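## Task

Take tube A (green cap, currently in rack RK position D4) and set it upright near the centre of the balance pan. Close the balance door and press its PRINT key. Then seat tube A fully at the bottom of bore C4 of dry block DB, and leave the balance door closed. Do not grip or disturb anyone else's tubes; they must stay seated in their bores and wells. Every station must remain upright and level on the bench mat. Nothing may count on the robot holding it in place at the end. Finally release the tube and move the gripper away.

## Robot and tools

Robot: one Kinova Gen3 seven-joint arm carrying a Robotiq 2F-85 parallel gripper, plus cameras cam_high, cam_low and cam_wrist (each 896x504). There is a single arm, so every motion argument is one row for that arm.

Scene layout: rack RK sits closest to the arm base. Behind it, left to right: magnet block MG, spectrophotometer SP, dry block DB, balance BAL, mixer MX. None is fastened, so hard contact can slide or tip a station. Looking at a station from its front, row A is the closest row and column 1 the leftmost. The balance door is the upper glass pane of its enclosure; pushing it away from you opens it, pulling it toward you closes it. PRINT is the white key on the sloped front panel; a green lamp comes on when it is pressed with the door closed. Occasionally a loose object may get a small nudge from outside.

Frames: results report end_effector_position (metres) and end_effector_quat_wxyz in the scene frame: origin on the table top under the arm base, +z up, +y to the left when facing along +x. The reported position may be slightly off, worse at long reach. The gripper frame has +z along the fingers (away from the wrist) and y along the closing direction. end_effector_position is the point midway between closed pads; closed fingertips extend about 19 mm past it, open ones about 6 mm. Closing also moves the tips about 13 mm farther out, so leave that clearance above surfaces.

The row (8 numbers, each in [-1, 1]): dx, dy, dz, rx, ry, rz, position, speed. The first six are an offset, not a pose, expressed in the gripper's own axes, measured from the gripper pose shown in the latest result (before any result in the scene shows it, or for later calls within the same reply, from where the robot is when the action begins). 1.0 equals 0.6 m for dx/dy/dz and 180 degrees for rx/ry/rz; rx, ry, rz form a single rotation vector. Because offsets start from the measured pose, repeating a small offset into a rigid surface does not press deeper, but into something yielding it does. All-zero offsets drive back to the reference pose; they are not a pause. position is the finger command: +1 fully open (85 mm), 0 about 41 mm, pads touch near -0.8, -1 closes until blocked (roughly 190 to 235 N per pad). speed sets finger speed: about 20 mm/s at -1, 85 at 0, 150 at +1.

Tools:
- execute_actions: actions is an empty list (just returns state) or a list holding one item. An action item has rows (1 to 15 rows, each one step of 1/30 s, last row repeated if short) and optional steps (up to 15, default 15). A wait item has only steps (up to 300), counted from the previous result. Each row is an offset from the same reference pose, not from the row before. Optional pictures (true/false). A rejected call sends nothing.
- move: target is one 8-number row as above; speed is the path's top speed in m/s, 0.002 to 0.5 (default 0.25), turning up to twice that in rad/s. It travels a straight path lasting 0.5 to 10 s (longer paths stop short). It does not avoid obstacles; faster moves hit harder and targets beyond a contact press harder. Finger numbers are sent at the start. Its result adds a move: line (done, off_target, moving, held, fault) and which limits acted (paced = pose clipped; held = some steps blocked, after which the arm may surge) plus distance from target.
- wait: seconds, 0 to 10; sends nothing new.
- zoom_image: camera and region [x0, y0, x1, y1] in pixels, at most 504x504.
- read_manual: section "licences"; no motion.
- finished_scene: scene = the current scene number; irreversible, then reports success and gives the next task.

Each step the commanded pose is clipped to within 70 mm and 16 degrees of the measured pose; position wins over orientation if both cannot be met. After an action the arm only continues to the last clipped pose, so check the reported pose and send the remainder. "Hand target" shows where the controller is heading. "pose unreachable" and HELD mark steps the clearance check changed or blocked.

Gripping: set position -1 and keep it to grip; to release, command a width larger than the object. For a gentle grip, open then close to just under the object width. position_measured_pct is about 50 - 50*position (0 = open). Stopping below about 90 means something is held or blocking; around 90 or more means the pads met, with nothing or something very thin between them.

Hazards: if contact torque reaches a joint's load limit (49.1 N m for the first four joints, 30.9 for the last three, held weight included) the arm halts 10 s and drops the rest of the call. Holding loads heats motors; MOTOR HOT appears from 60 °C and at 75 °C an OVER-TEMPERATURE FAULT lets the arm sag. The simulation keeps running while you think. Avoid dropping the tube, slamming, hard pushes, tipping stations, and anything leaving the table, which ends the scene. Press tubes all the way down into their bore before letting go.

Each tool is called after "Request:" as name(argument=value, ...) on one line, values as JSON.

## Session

Request:
execute_actions(actions=[])

Scene clock: 0.00 s of 12600.00 s.
end_effector_position=(+0.2623, -0.3079, +0.3676) position_measured_pct=0.0 end_effector_quat_wxyz=(+0.055, +0.732, +0.679, -0.014)
Joint positions: [0.648 0.182 0.162 1.753 0.004 1.102 0.721]
Joint velocities: [ 0.     0.     0.     0.001 -0.002 -0.    -0.   ]
Motor temperatures (°C, as the motors report them): [30 33 27 33 33 36 40]
Hand target: +0.262, -0.308, +0.368; +0.055, +0.732, +0.679, -0.014

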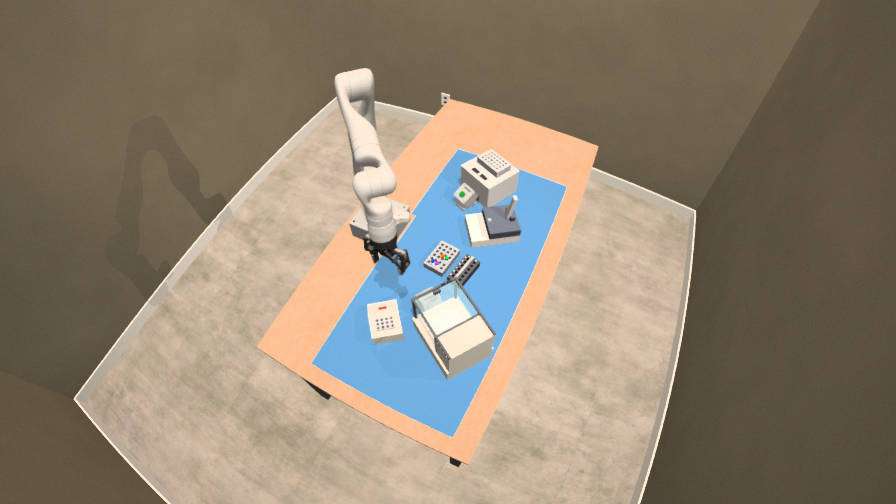

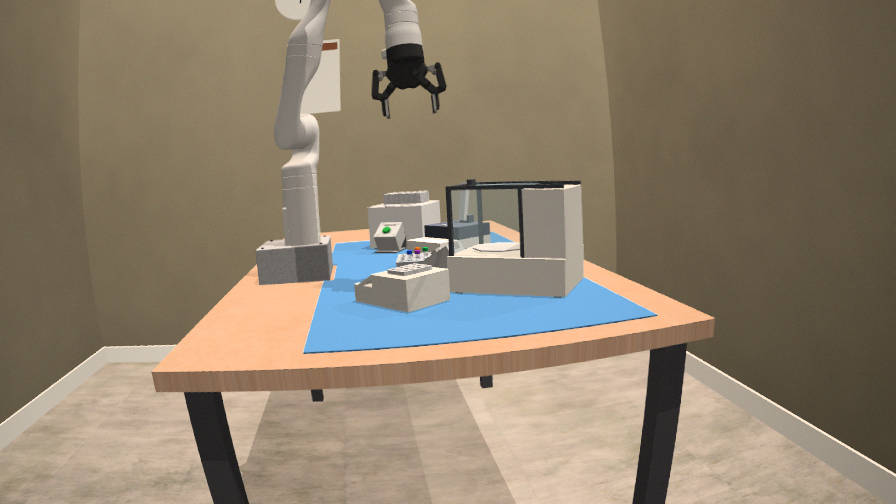

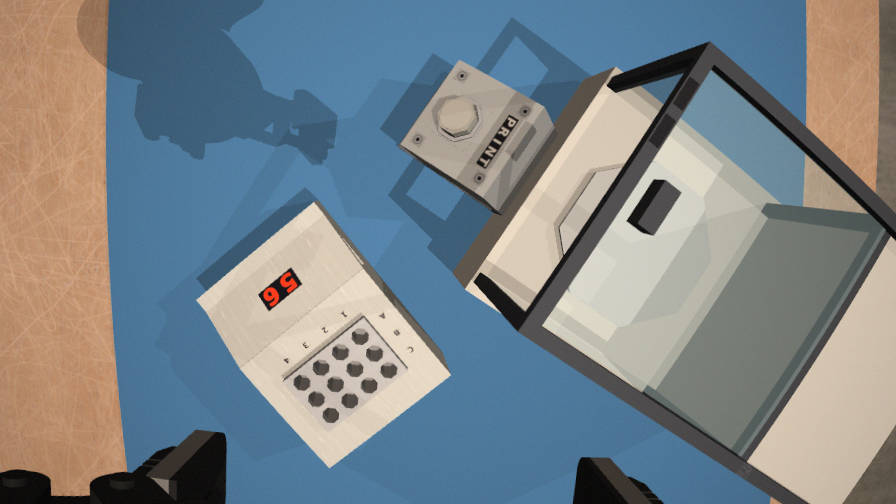

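Request:
move(target=[0.118,0.132,0.08,0.0196,0.0302,0,0,0], speed=0.15)

Request:
move(target=[0,0,0,0,0,0.71,0,0], speed=0.4)

Scene clock: 20.80 s of 12600.00 s.
end_effector_position=(+0.3487, -0.2484, +0.3183) position_measured_pct=49.6 end_effector_quat_wxyz=(+0.000, +0.733, +0.680, -0.001)
Joint positions: [ 0.5    0.357  0.09   1.675 -0.032  1.114  0.516]
Joint velocities: [-0.003  0.006 -0.001 -0.001 -0.001 -0.    -0.002]
Motor temperatures (°C, as the motors report them): [30 33 27 34 33 36 40]
Hand target: +0.349, -0.248, +0.318; -0.000, +0.733, +0.680, -0.001
Off the commanded pose: 0.001 m, 0 deg.
move: done

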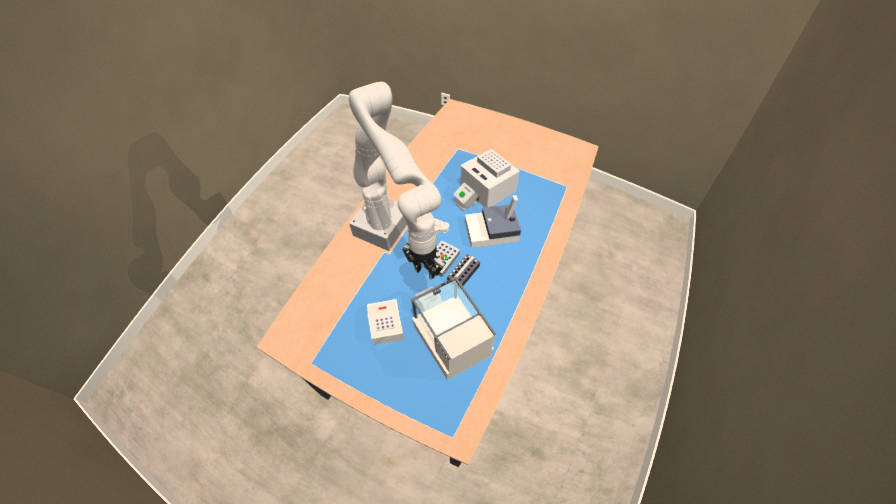

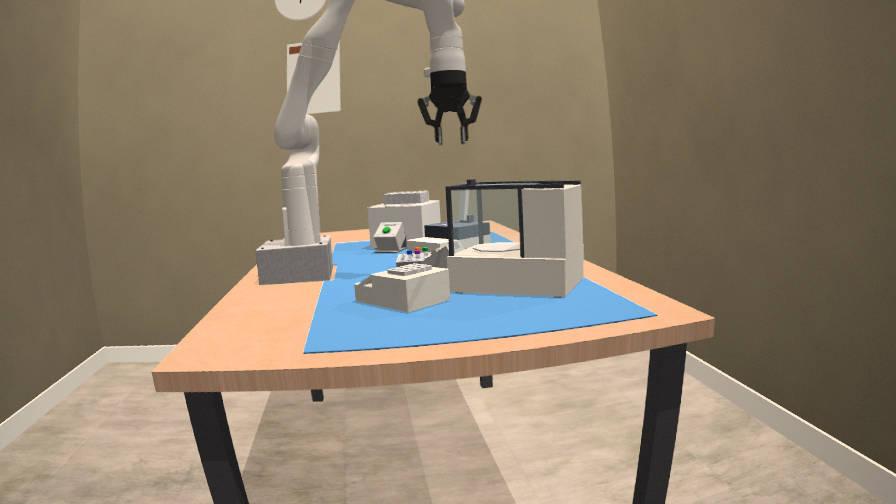

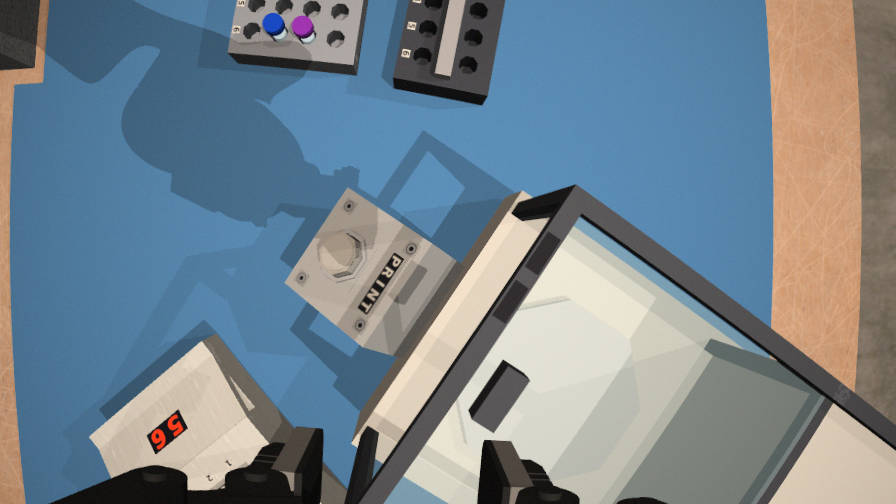

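Scene clock: 24.10 s of 12600.00 s.
end_effector_position=(+0.3487, -0.2485, +0.3183) position_measured_pct=49.6 end_effector_quat_wxyz=(+0.000, +0.933, -0.360, -0.000)
Joint positions: [ 0.151  0.4    0.587  1.687 -0.239  1.129 -1.508]
Joint velocities: [-0.005  0.001 -0.003 -0.001  0.003 -0.001 -0.007]
Motor temperatures (°C, as the motors report them): [30 33 27 34 33 36 40]
Hand target: +0.349, -0.248, +0.318; +0.000, +0.933, -0.360, -0.000
Off the commanded pose: 0.000 m, 0 deg.
move: done

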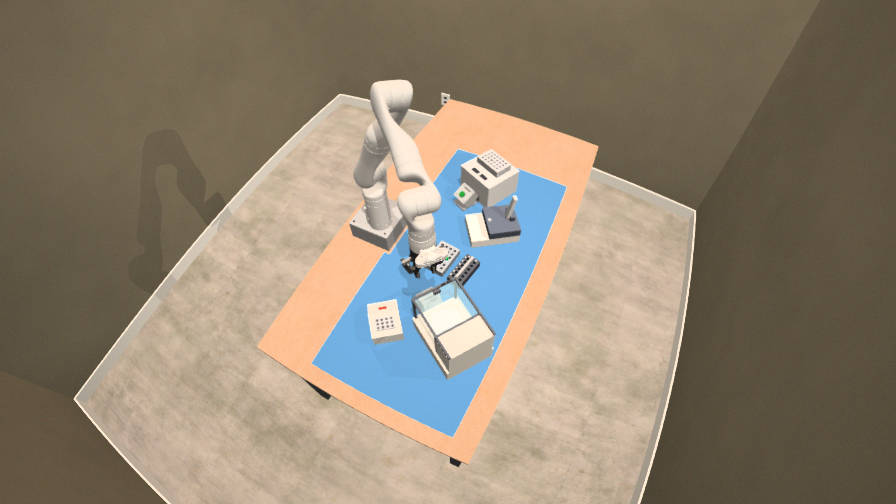

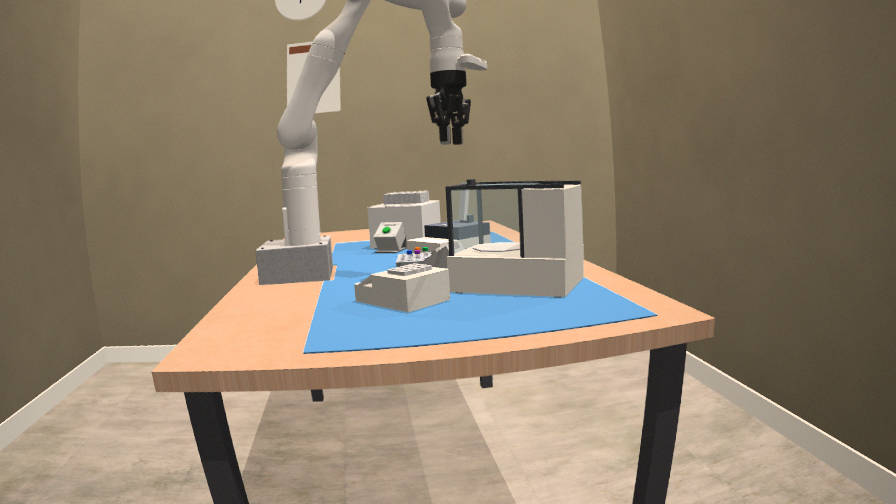

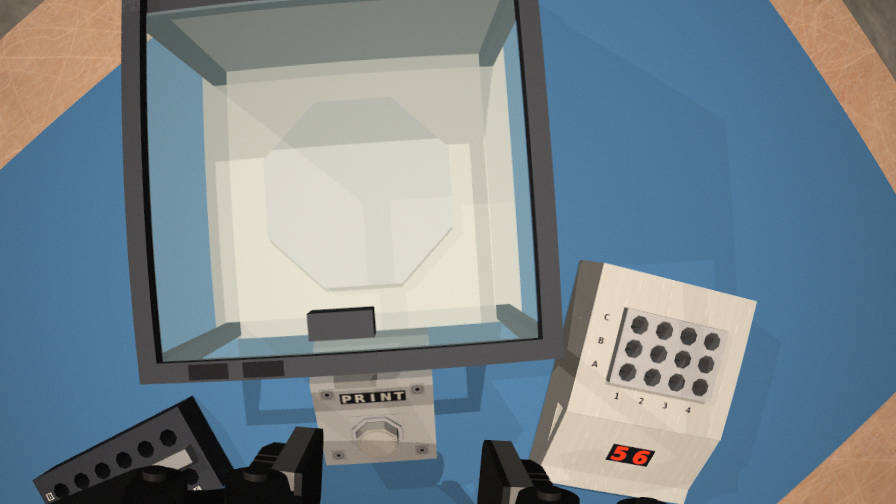

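Request:
move(target=[-0.022,-0.0407,0.10,0,0,-0.011,-1,0.5], speed=0.08)

Request:
move(target=[0,0,0.032,0,0,0,-1,0], speed=0.02)

Scene clock: 38.83 s of 12600.00 s.
end_effector_position=(+0.3551, -0.2218, +0.2585) position_measured_pct=91.7 end_effector_quat_wxyz=(+0.001, +0.939, -0.344, -0.000)
Joint positions: [ 0.121  0.457  0.542  1.821 -0.282  0.944 -1.495]
Joint velocities: [-0.     0.002 -0.001  0.001  0.    -0.003  0.   ]
Motor temperatures (°C, as the motors report them): [30 33 27 34 33 36 40]
Hand target: +0.355, -0.222, +0.258; +0.001, +0.939, -0.344, -0.000
Off the commanded pose: 0.000 m, 0 deg.
move: done

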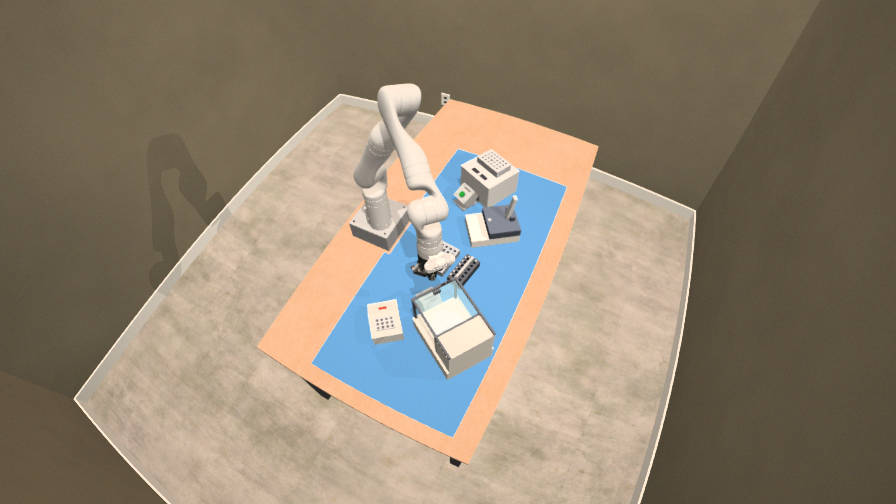

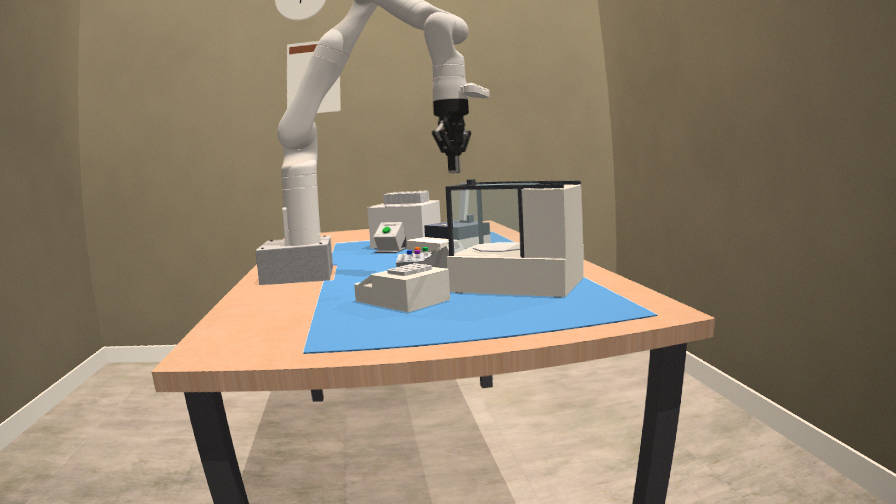

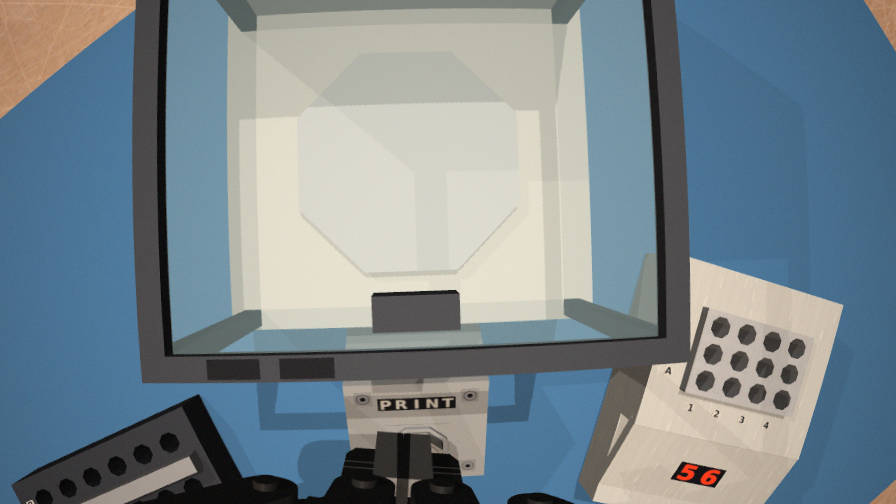

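Scene clock: 40.07 s of 12600.00 s.
end_effector_position=(+0.3552, -0.2218, +0.2394) position_measured_pct=91.7 end_effector_quat_wxyz=(+0.001, +0.939, -0.344, +0.000)
Joint positions: [ 0.134  0.487  0.526  1.848 -0.305  0.89  -1.475]
Joint velocities: [ 0.001  0.003 -0.     0.001 -0.002 -0.002  0.001]
Motor temperatures (°C, as the motors report them): [30 33 27 34 33 36 40]
Hand target: +0.355, -0.222, +0.239; +0.001, +0.939, -0.344, -0.000
Off the commanded pose: 0.000 m, 0 deg.
move: done

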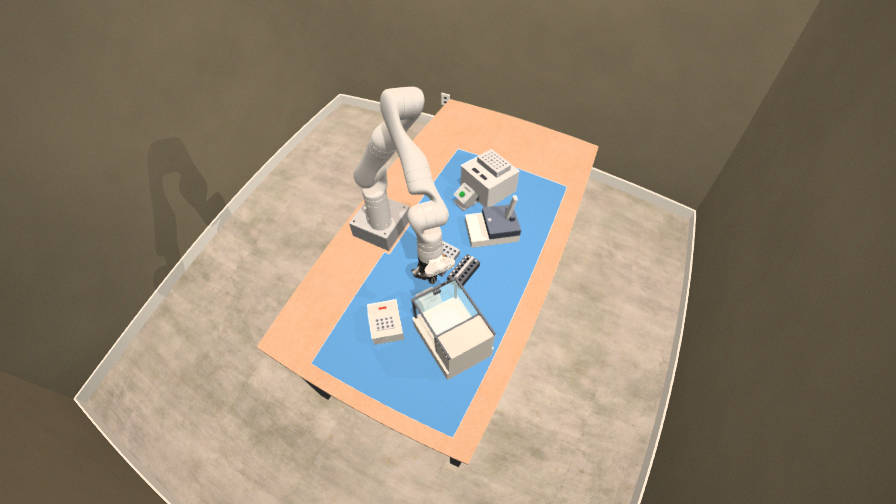

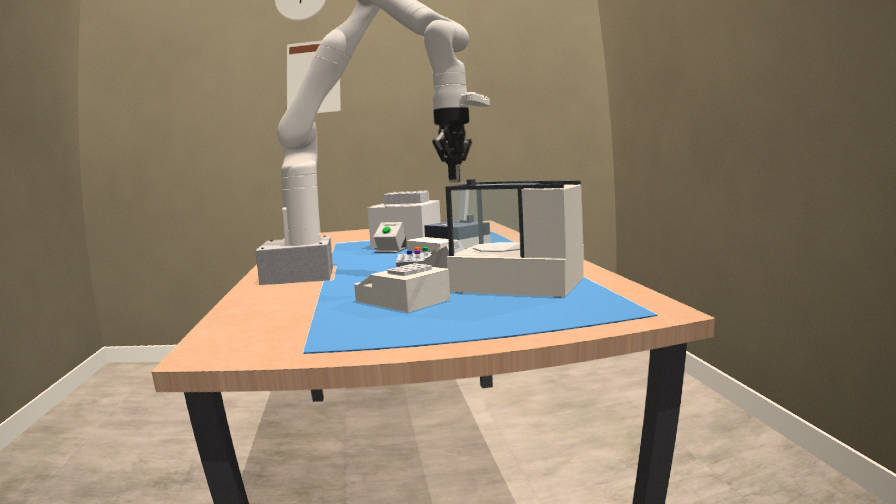

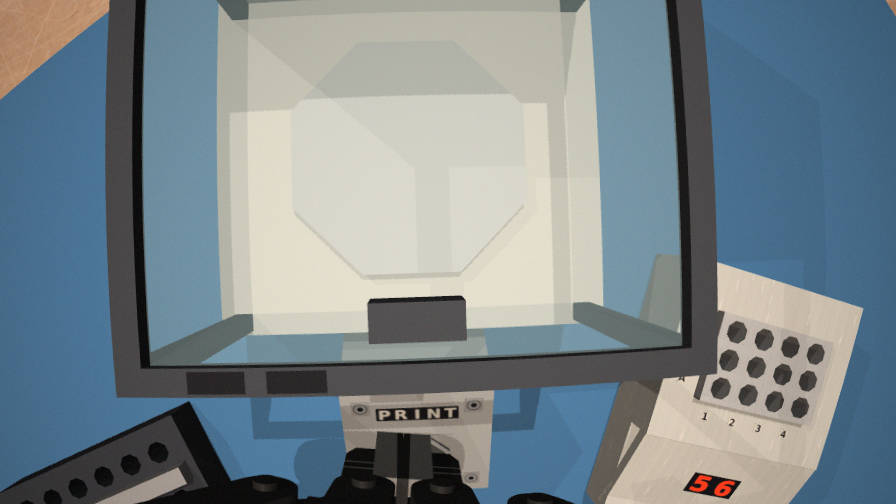

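Request:
move(target=[0.12,0,0.002,0,0,0,-1,0], speed=0.025)

Request:
move(target=[0.09,0,0.002,0,0,0,-1,0], speed=0.025)

Scene clock: 48.07 s of 12600.00 s.
end_effector_position=(+0.4101, -0.2675, +0.2384) position_measured_pct=91.7 end_effector_quat_wxyz=(+0.000, +0.939, -0.343, -0.000)
Joint positions: [ 0.219  0.627  0.505  1.601 -0.341  1.006 -1.451]
Joint velocities: [ 0.002  0.004  0.001 -0.008 -0.     0.002  0.001]
Motor temperatures (°C, as the motors report them): [30 33 27 34 33 36 40]
Hand target: +0.410, -0.268, +0.238; +0.001, +0.939, -0.344, +0.000
Off the commanded pose: 0.001 m, 0 deg.
move: done

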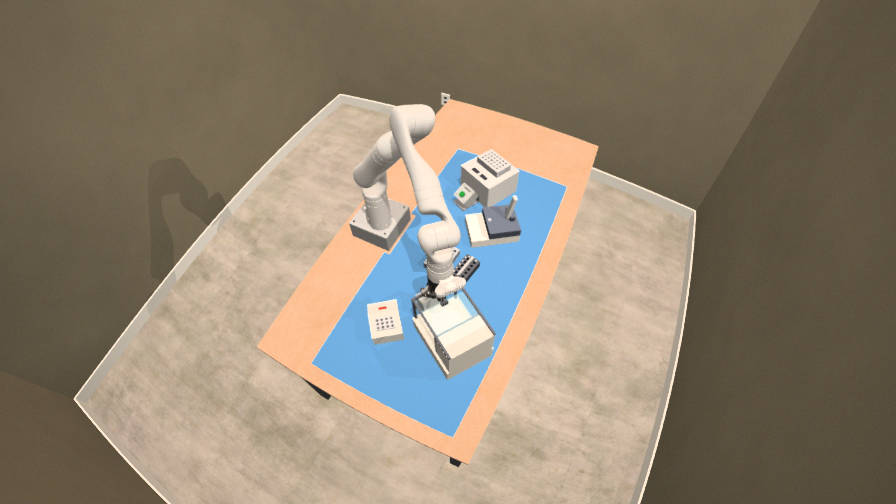

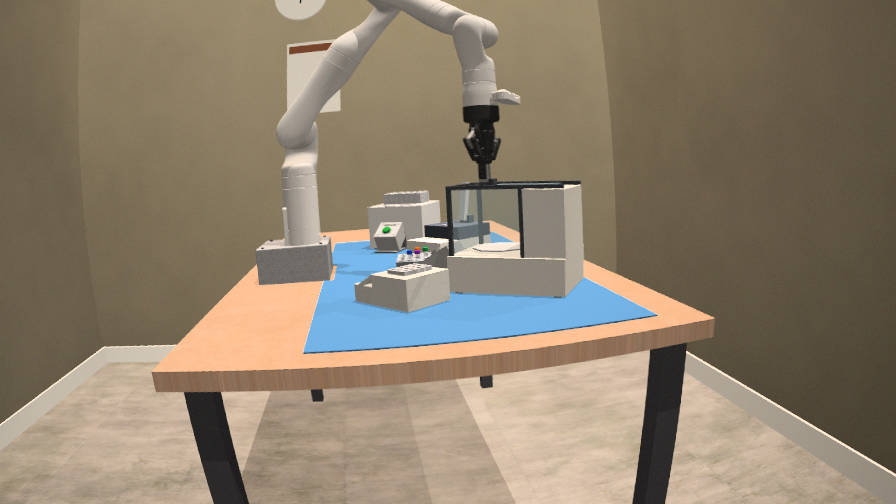

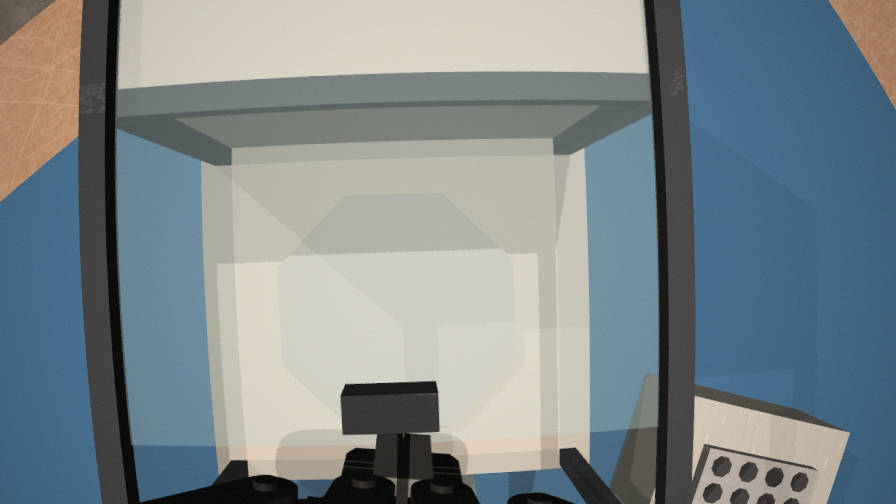

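Scene clock: 50.50 s of 12600.00 s.
end_effector_position=(+0.4513, -0.3016, +0.2372) position_measured_pct=91.7 end_effector_quat_wxyz=(-0.000, +0.939, -0.343, -0.001)
Joint positions: [ 0.279  0.737  0.492  1.392 -0.361  1.107 -1.453]
Joint velocities: [ 0.002  0.004  0.001 -0.007 -0.002  0.004  0.001]
Motor temperatures (°C, as the motors report them): [30 33 27 34 33 36 40]
Hand target: +0.452, -0.302, +0.237; +0.000, +0.939, -0.343, -0.000
Off the commanded pose: 0.001 m, 0 deg.
move: done

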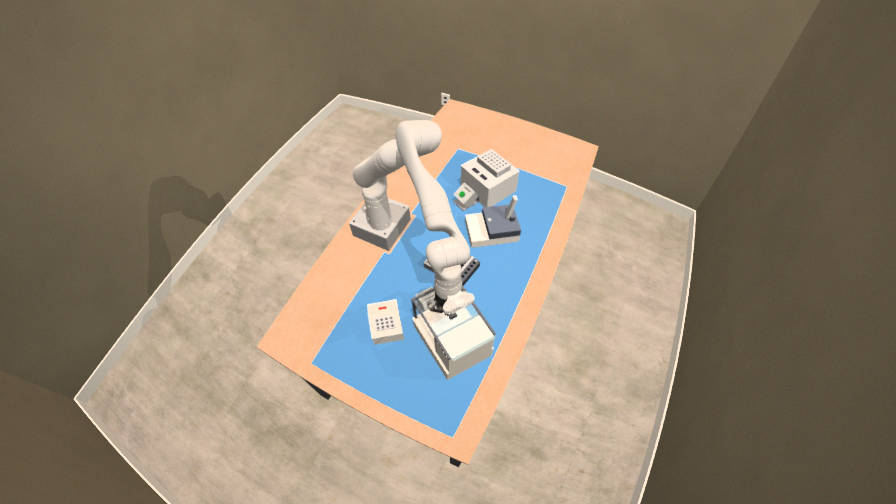

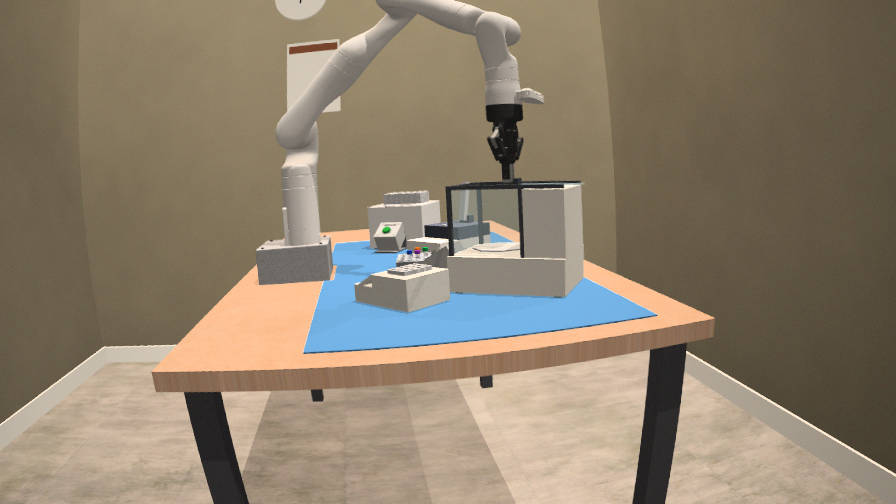

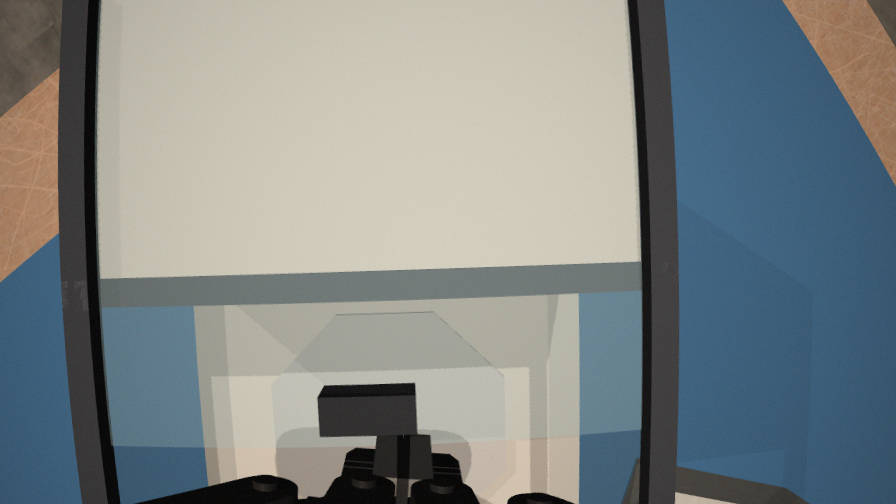

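Request:
move(target=[0.025,-0.016,-0.004,0,0,0,-1,0], speed=0.012)

Scene clock: 58.23 s of 12600.00 s.
end_effector_position=(+0.4684, -0.3037, +0.2394) position_measured_pct=91.7 end_effector_quat_wxyz=(-0.000, +0.939, -0.343, -0.002)
Joint positions: [ 0.279  0.768  0.491  1.321 -0.365  1.147 -1.475]
Joint velocities: [ 0.     0.003 -0.001 -0.007 -0.     0.003 -0.002]
Motor temperatures (°C, as the motors report them): [30 33 27 34 33 36 40]
Hand target: +0.469, -0.304, +0.240; -0.000, +0.939, -0.343, -0.001
Off the commanded pose: 0.001 m, 0 deg.
move: done

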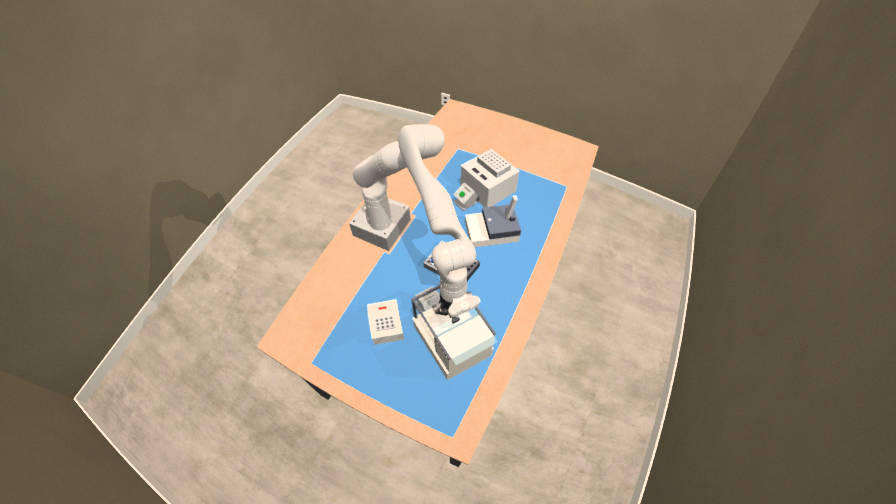

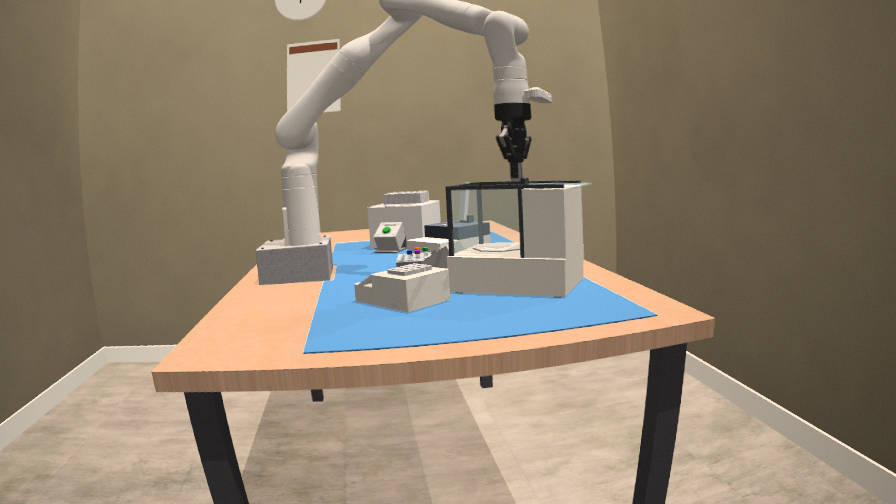

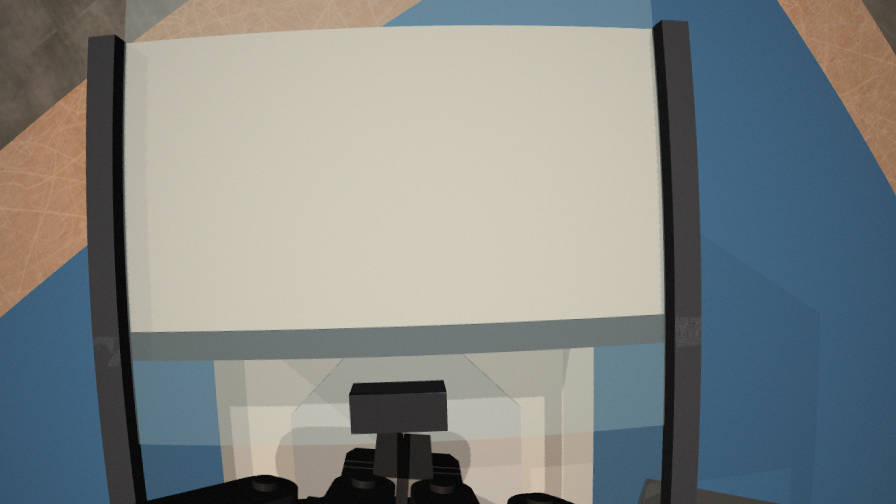

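Request:
move(target=[0.008,0,-0.001,0,0,0,-1,0], speed=0.006)

Scene clock: 62.60 s of 12600.00 s.
end_effector_position=(+0.4711, -0.3059, +0.2395) position_measured_pct=91.7 end_effector_quat_wxyz=(-0.001, +0.939, -0.343, -0.003)
Joint positions: [ 0.284  0.778  0.49   1.301 -0.367  1.161 -1.476]
Joint velocities: [ 0.001  0.001  0.002 -0.003  0.     0.002  0.   ]
Motor temperatures (°C, as the motors report them): [30 33 27 34 33 36 40]
Hand target: +0.472, -0.307, +0.240; -0.000, +0.939, -0.343, -0.002
Off the commanded pose: 0.001 m, 0 deg.
move: done

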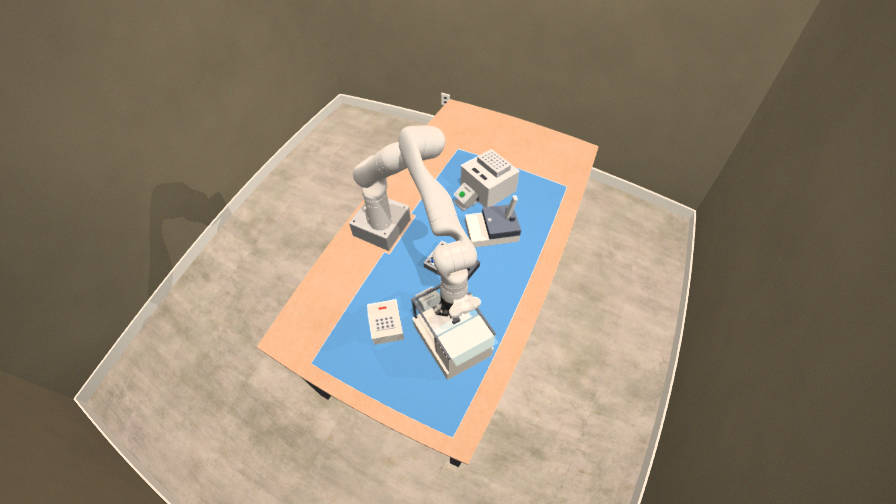

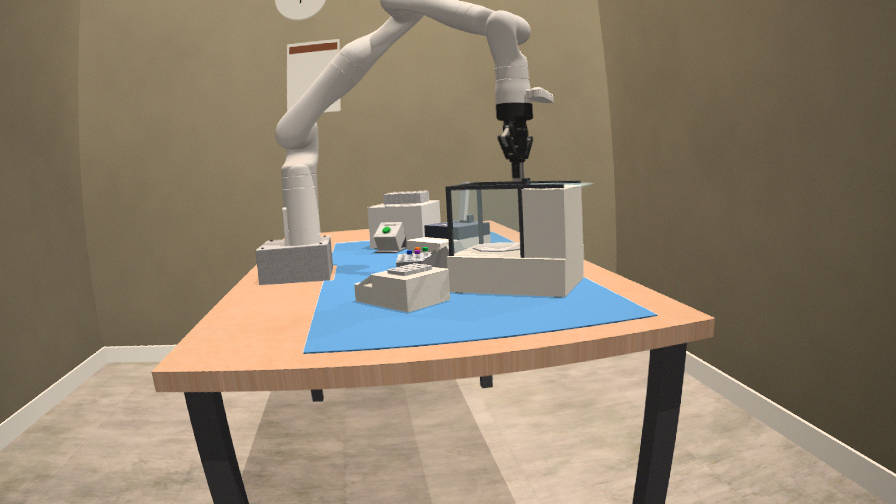

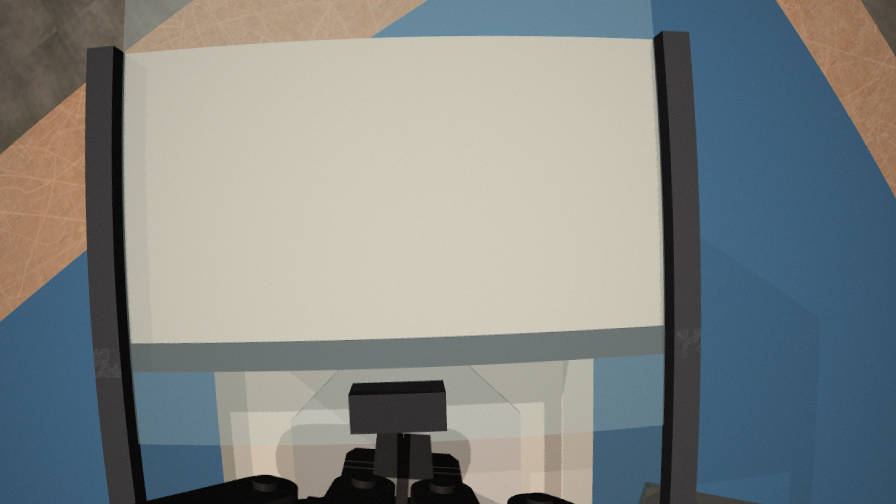

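Request:
move(target=[-0.012,0,-0.05,0,0,0,-1,0], speed=0.03)

Scene clock: 76.10 s of 12600.00 s.
end_effector_position=(+0.4657, -0.3013, +0.2694) position_measured_pct=91.7 end_effector_quat_wxyz=(-0.001, +0.939, -0.343, -0.003)
Joint positions: [ 0.273  0.732  0.504  1.287 -0.349  1.219 -1.489]
Joint velocities: [-0.001 -0.002  0.001 -0.001 -0.001  0.002 -0.   ]
Motor temperatures (°C, as the motors report them): [30 34 27 34 33 36 40]
Hand target: +0.466, -0.301, +0.270; -0.001, +0.939, -0.343, -0.003
Off the commanded pose: 0.000 m, 0 deg.
move: done

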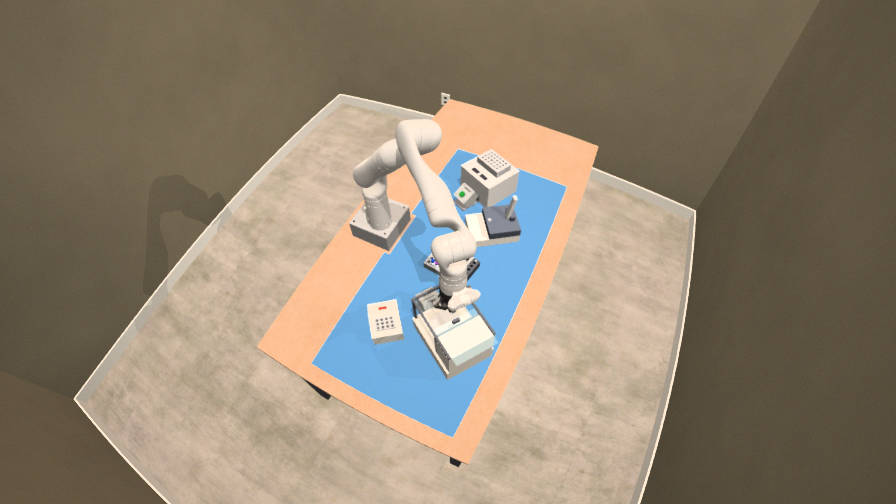

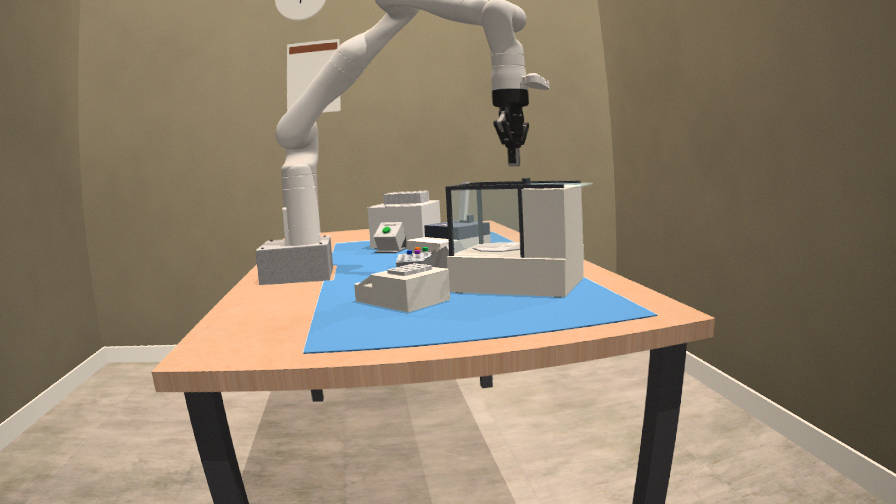

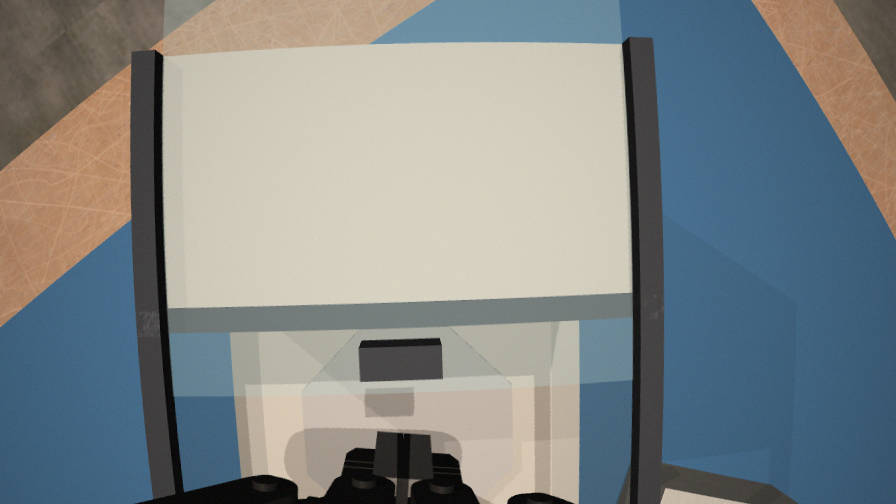

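Request:
move(target=[-0.566,-0.114,0.033,0,0,-0.222,-0.45,0], speed=0.2)

Scene clock: 83.97 s of 12600.00 s.
end_effector_position=(+0.2485, -0.0316, +0.2506) position_measured_pct=72.6 end_effector_quat_wxyz=(-0.001, +1.000, -0.002, -0.004)
Joint positions: [-0.255  0.093  0.319  2.31  -0.046  0.754 -1.486]
Joint velocities: [-0.005 -0.005 -0.005  0.001  0.002  0.001 -0.005]
Motor temperatures (°C, as the motors report them): [30 34 27 34 33 36 40]
Hand target: +0.249, -0.031, +0.251; -0.001, +1.000, -0.002, -0.004
Off the commanded pose: 0.003 m, 0 deg.
move: done

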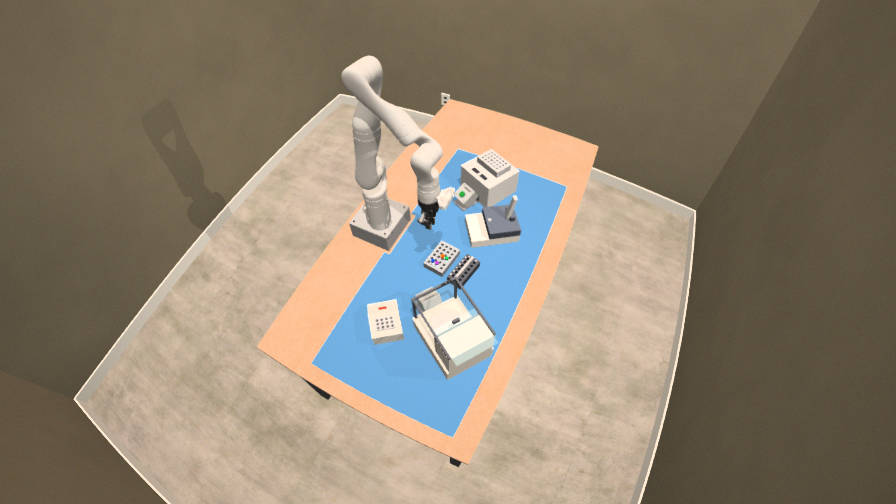

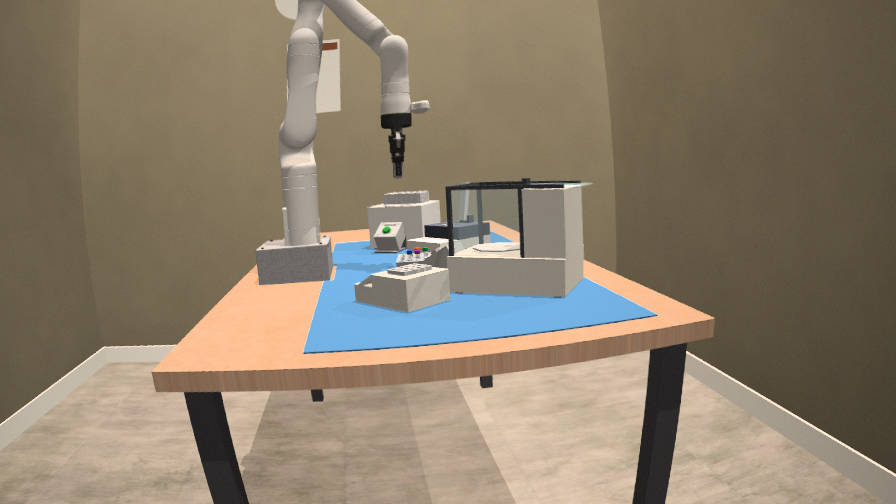

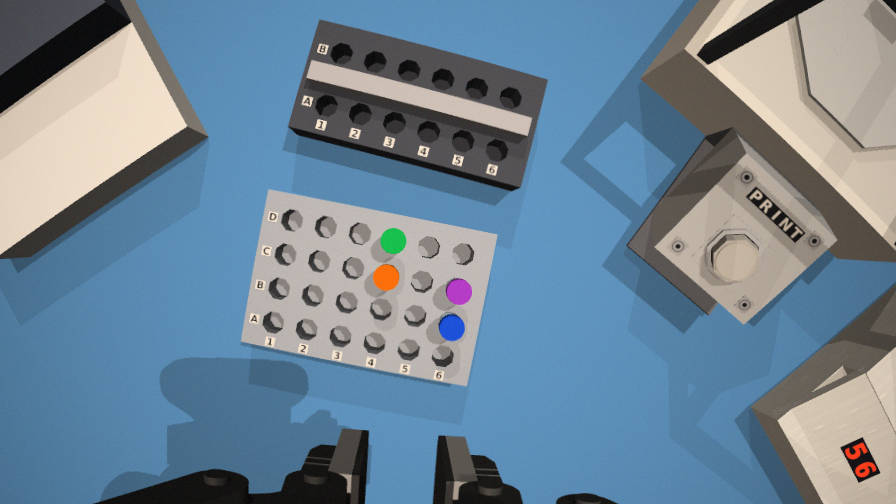

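Request:
move(target=[0.0707,-0.0143,0.2,0,0,0.07,-0.45,0], speed=0.1)

Scene clock: 99.00 s of 12600.00 s.
end_effector_position=(+0.2905, -0.0228, +0.1310) position_measured_pct=72.6 end_effector_quat_wxyz=(-0.001, +0.994, -0.112, -0.003)
Joint positions: [-0.148  0.511  0.199  2.351 -0.328  0.314 -1.462]
Joint velocities: [ 0.006  0.008 -0.004  0.    -0.002 -0.002  0.003]
Motor temperatures (°C, as the motors report them): [30 33 27 34 33 36 40]
Hand target: +0.290, -0.023, +0.131; -0.001, +0.994, -0.112, -0.004
Off the commanded pose: 0.001 m, 0 deg.
move: done

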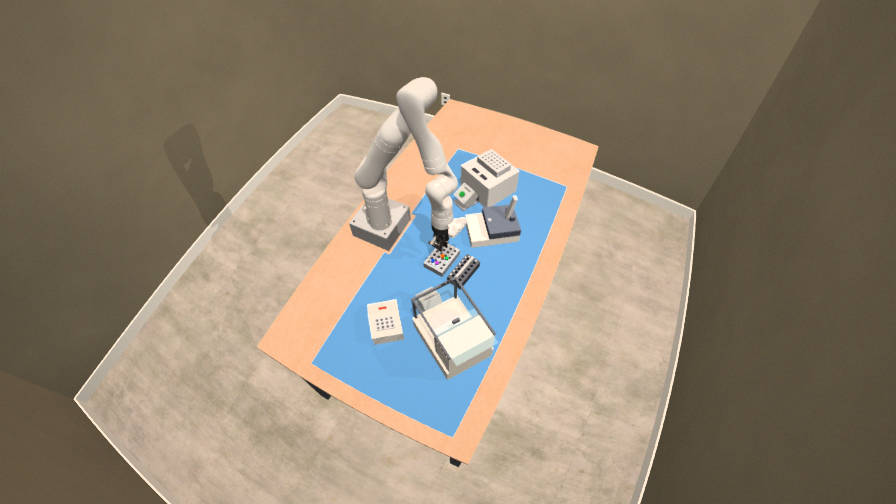

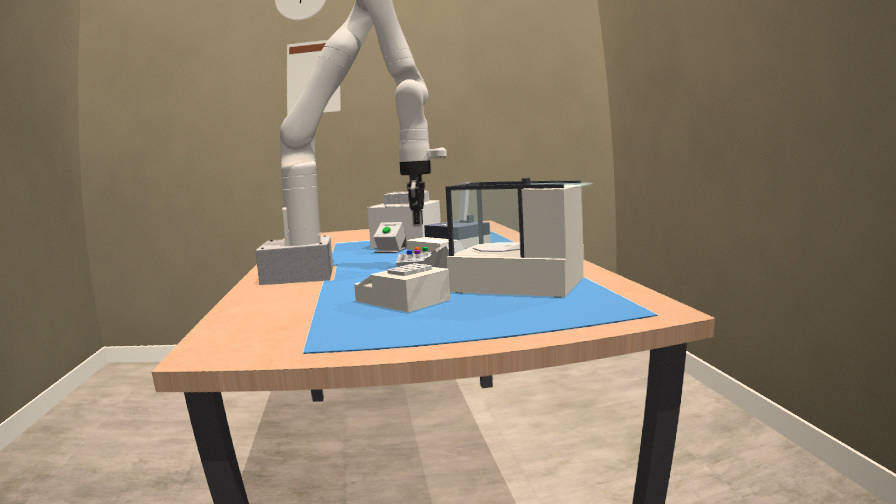

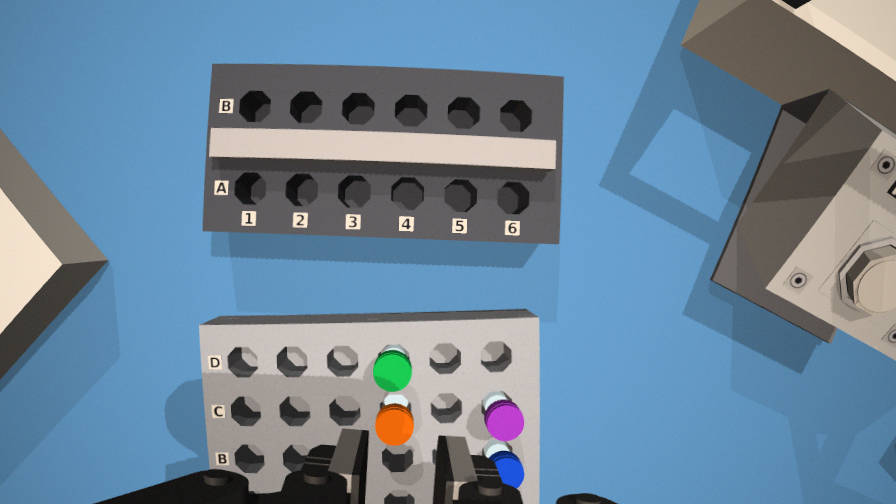

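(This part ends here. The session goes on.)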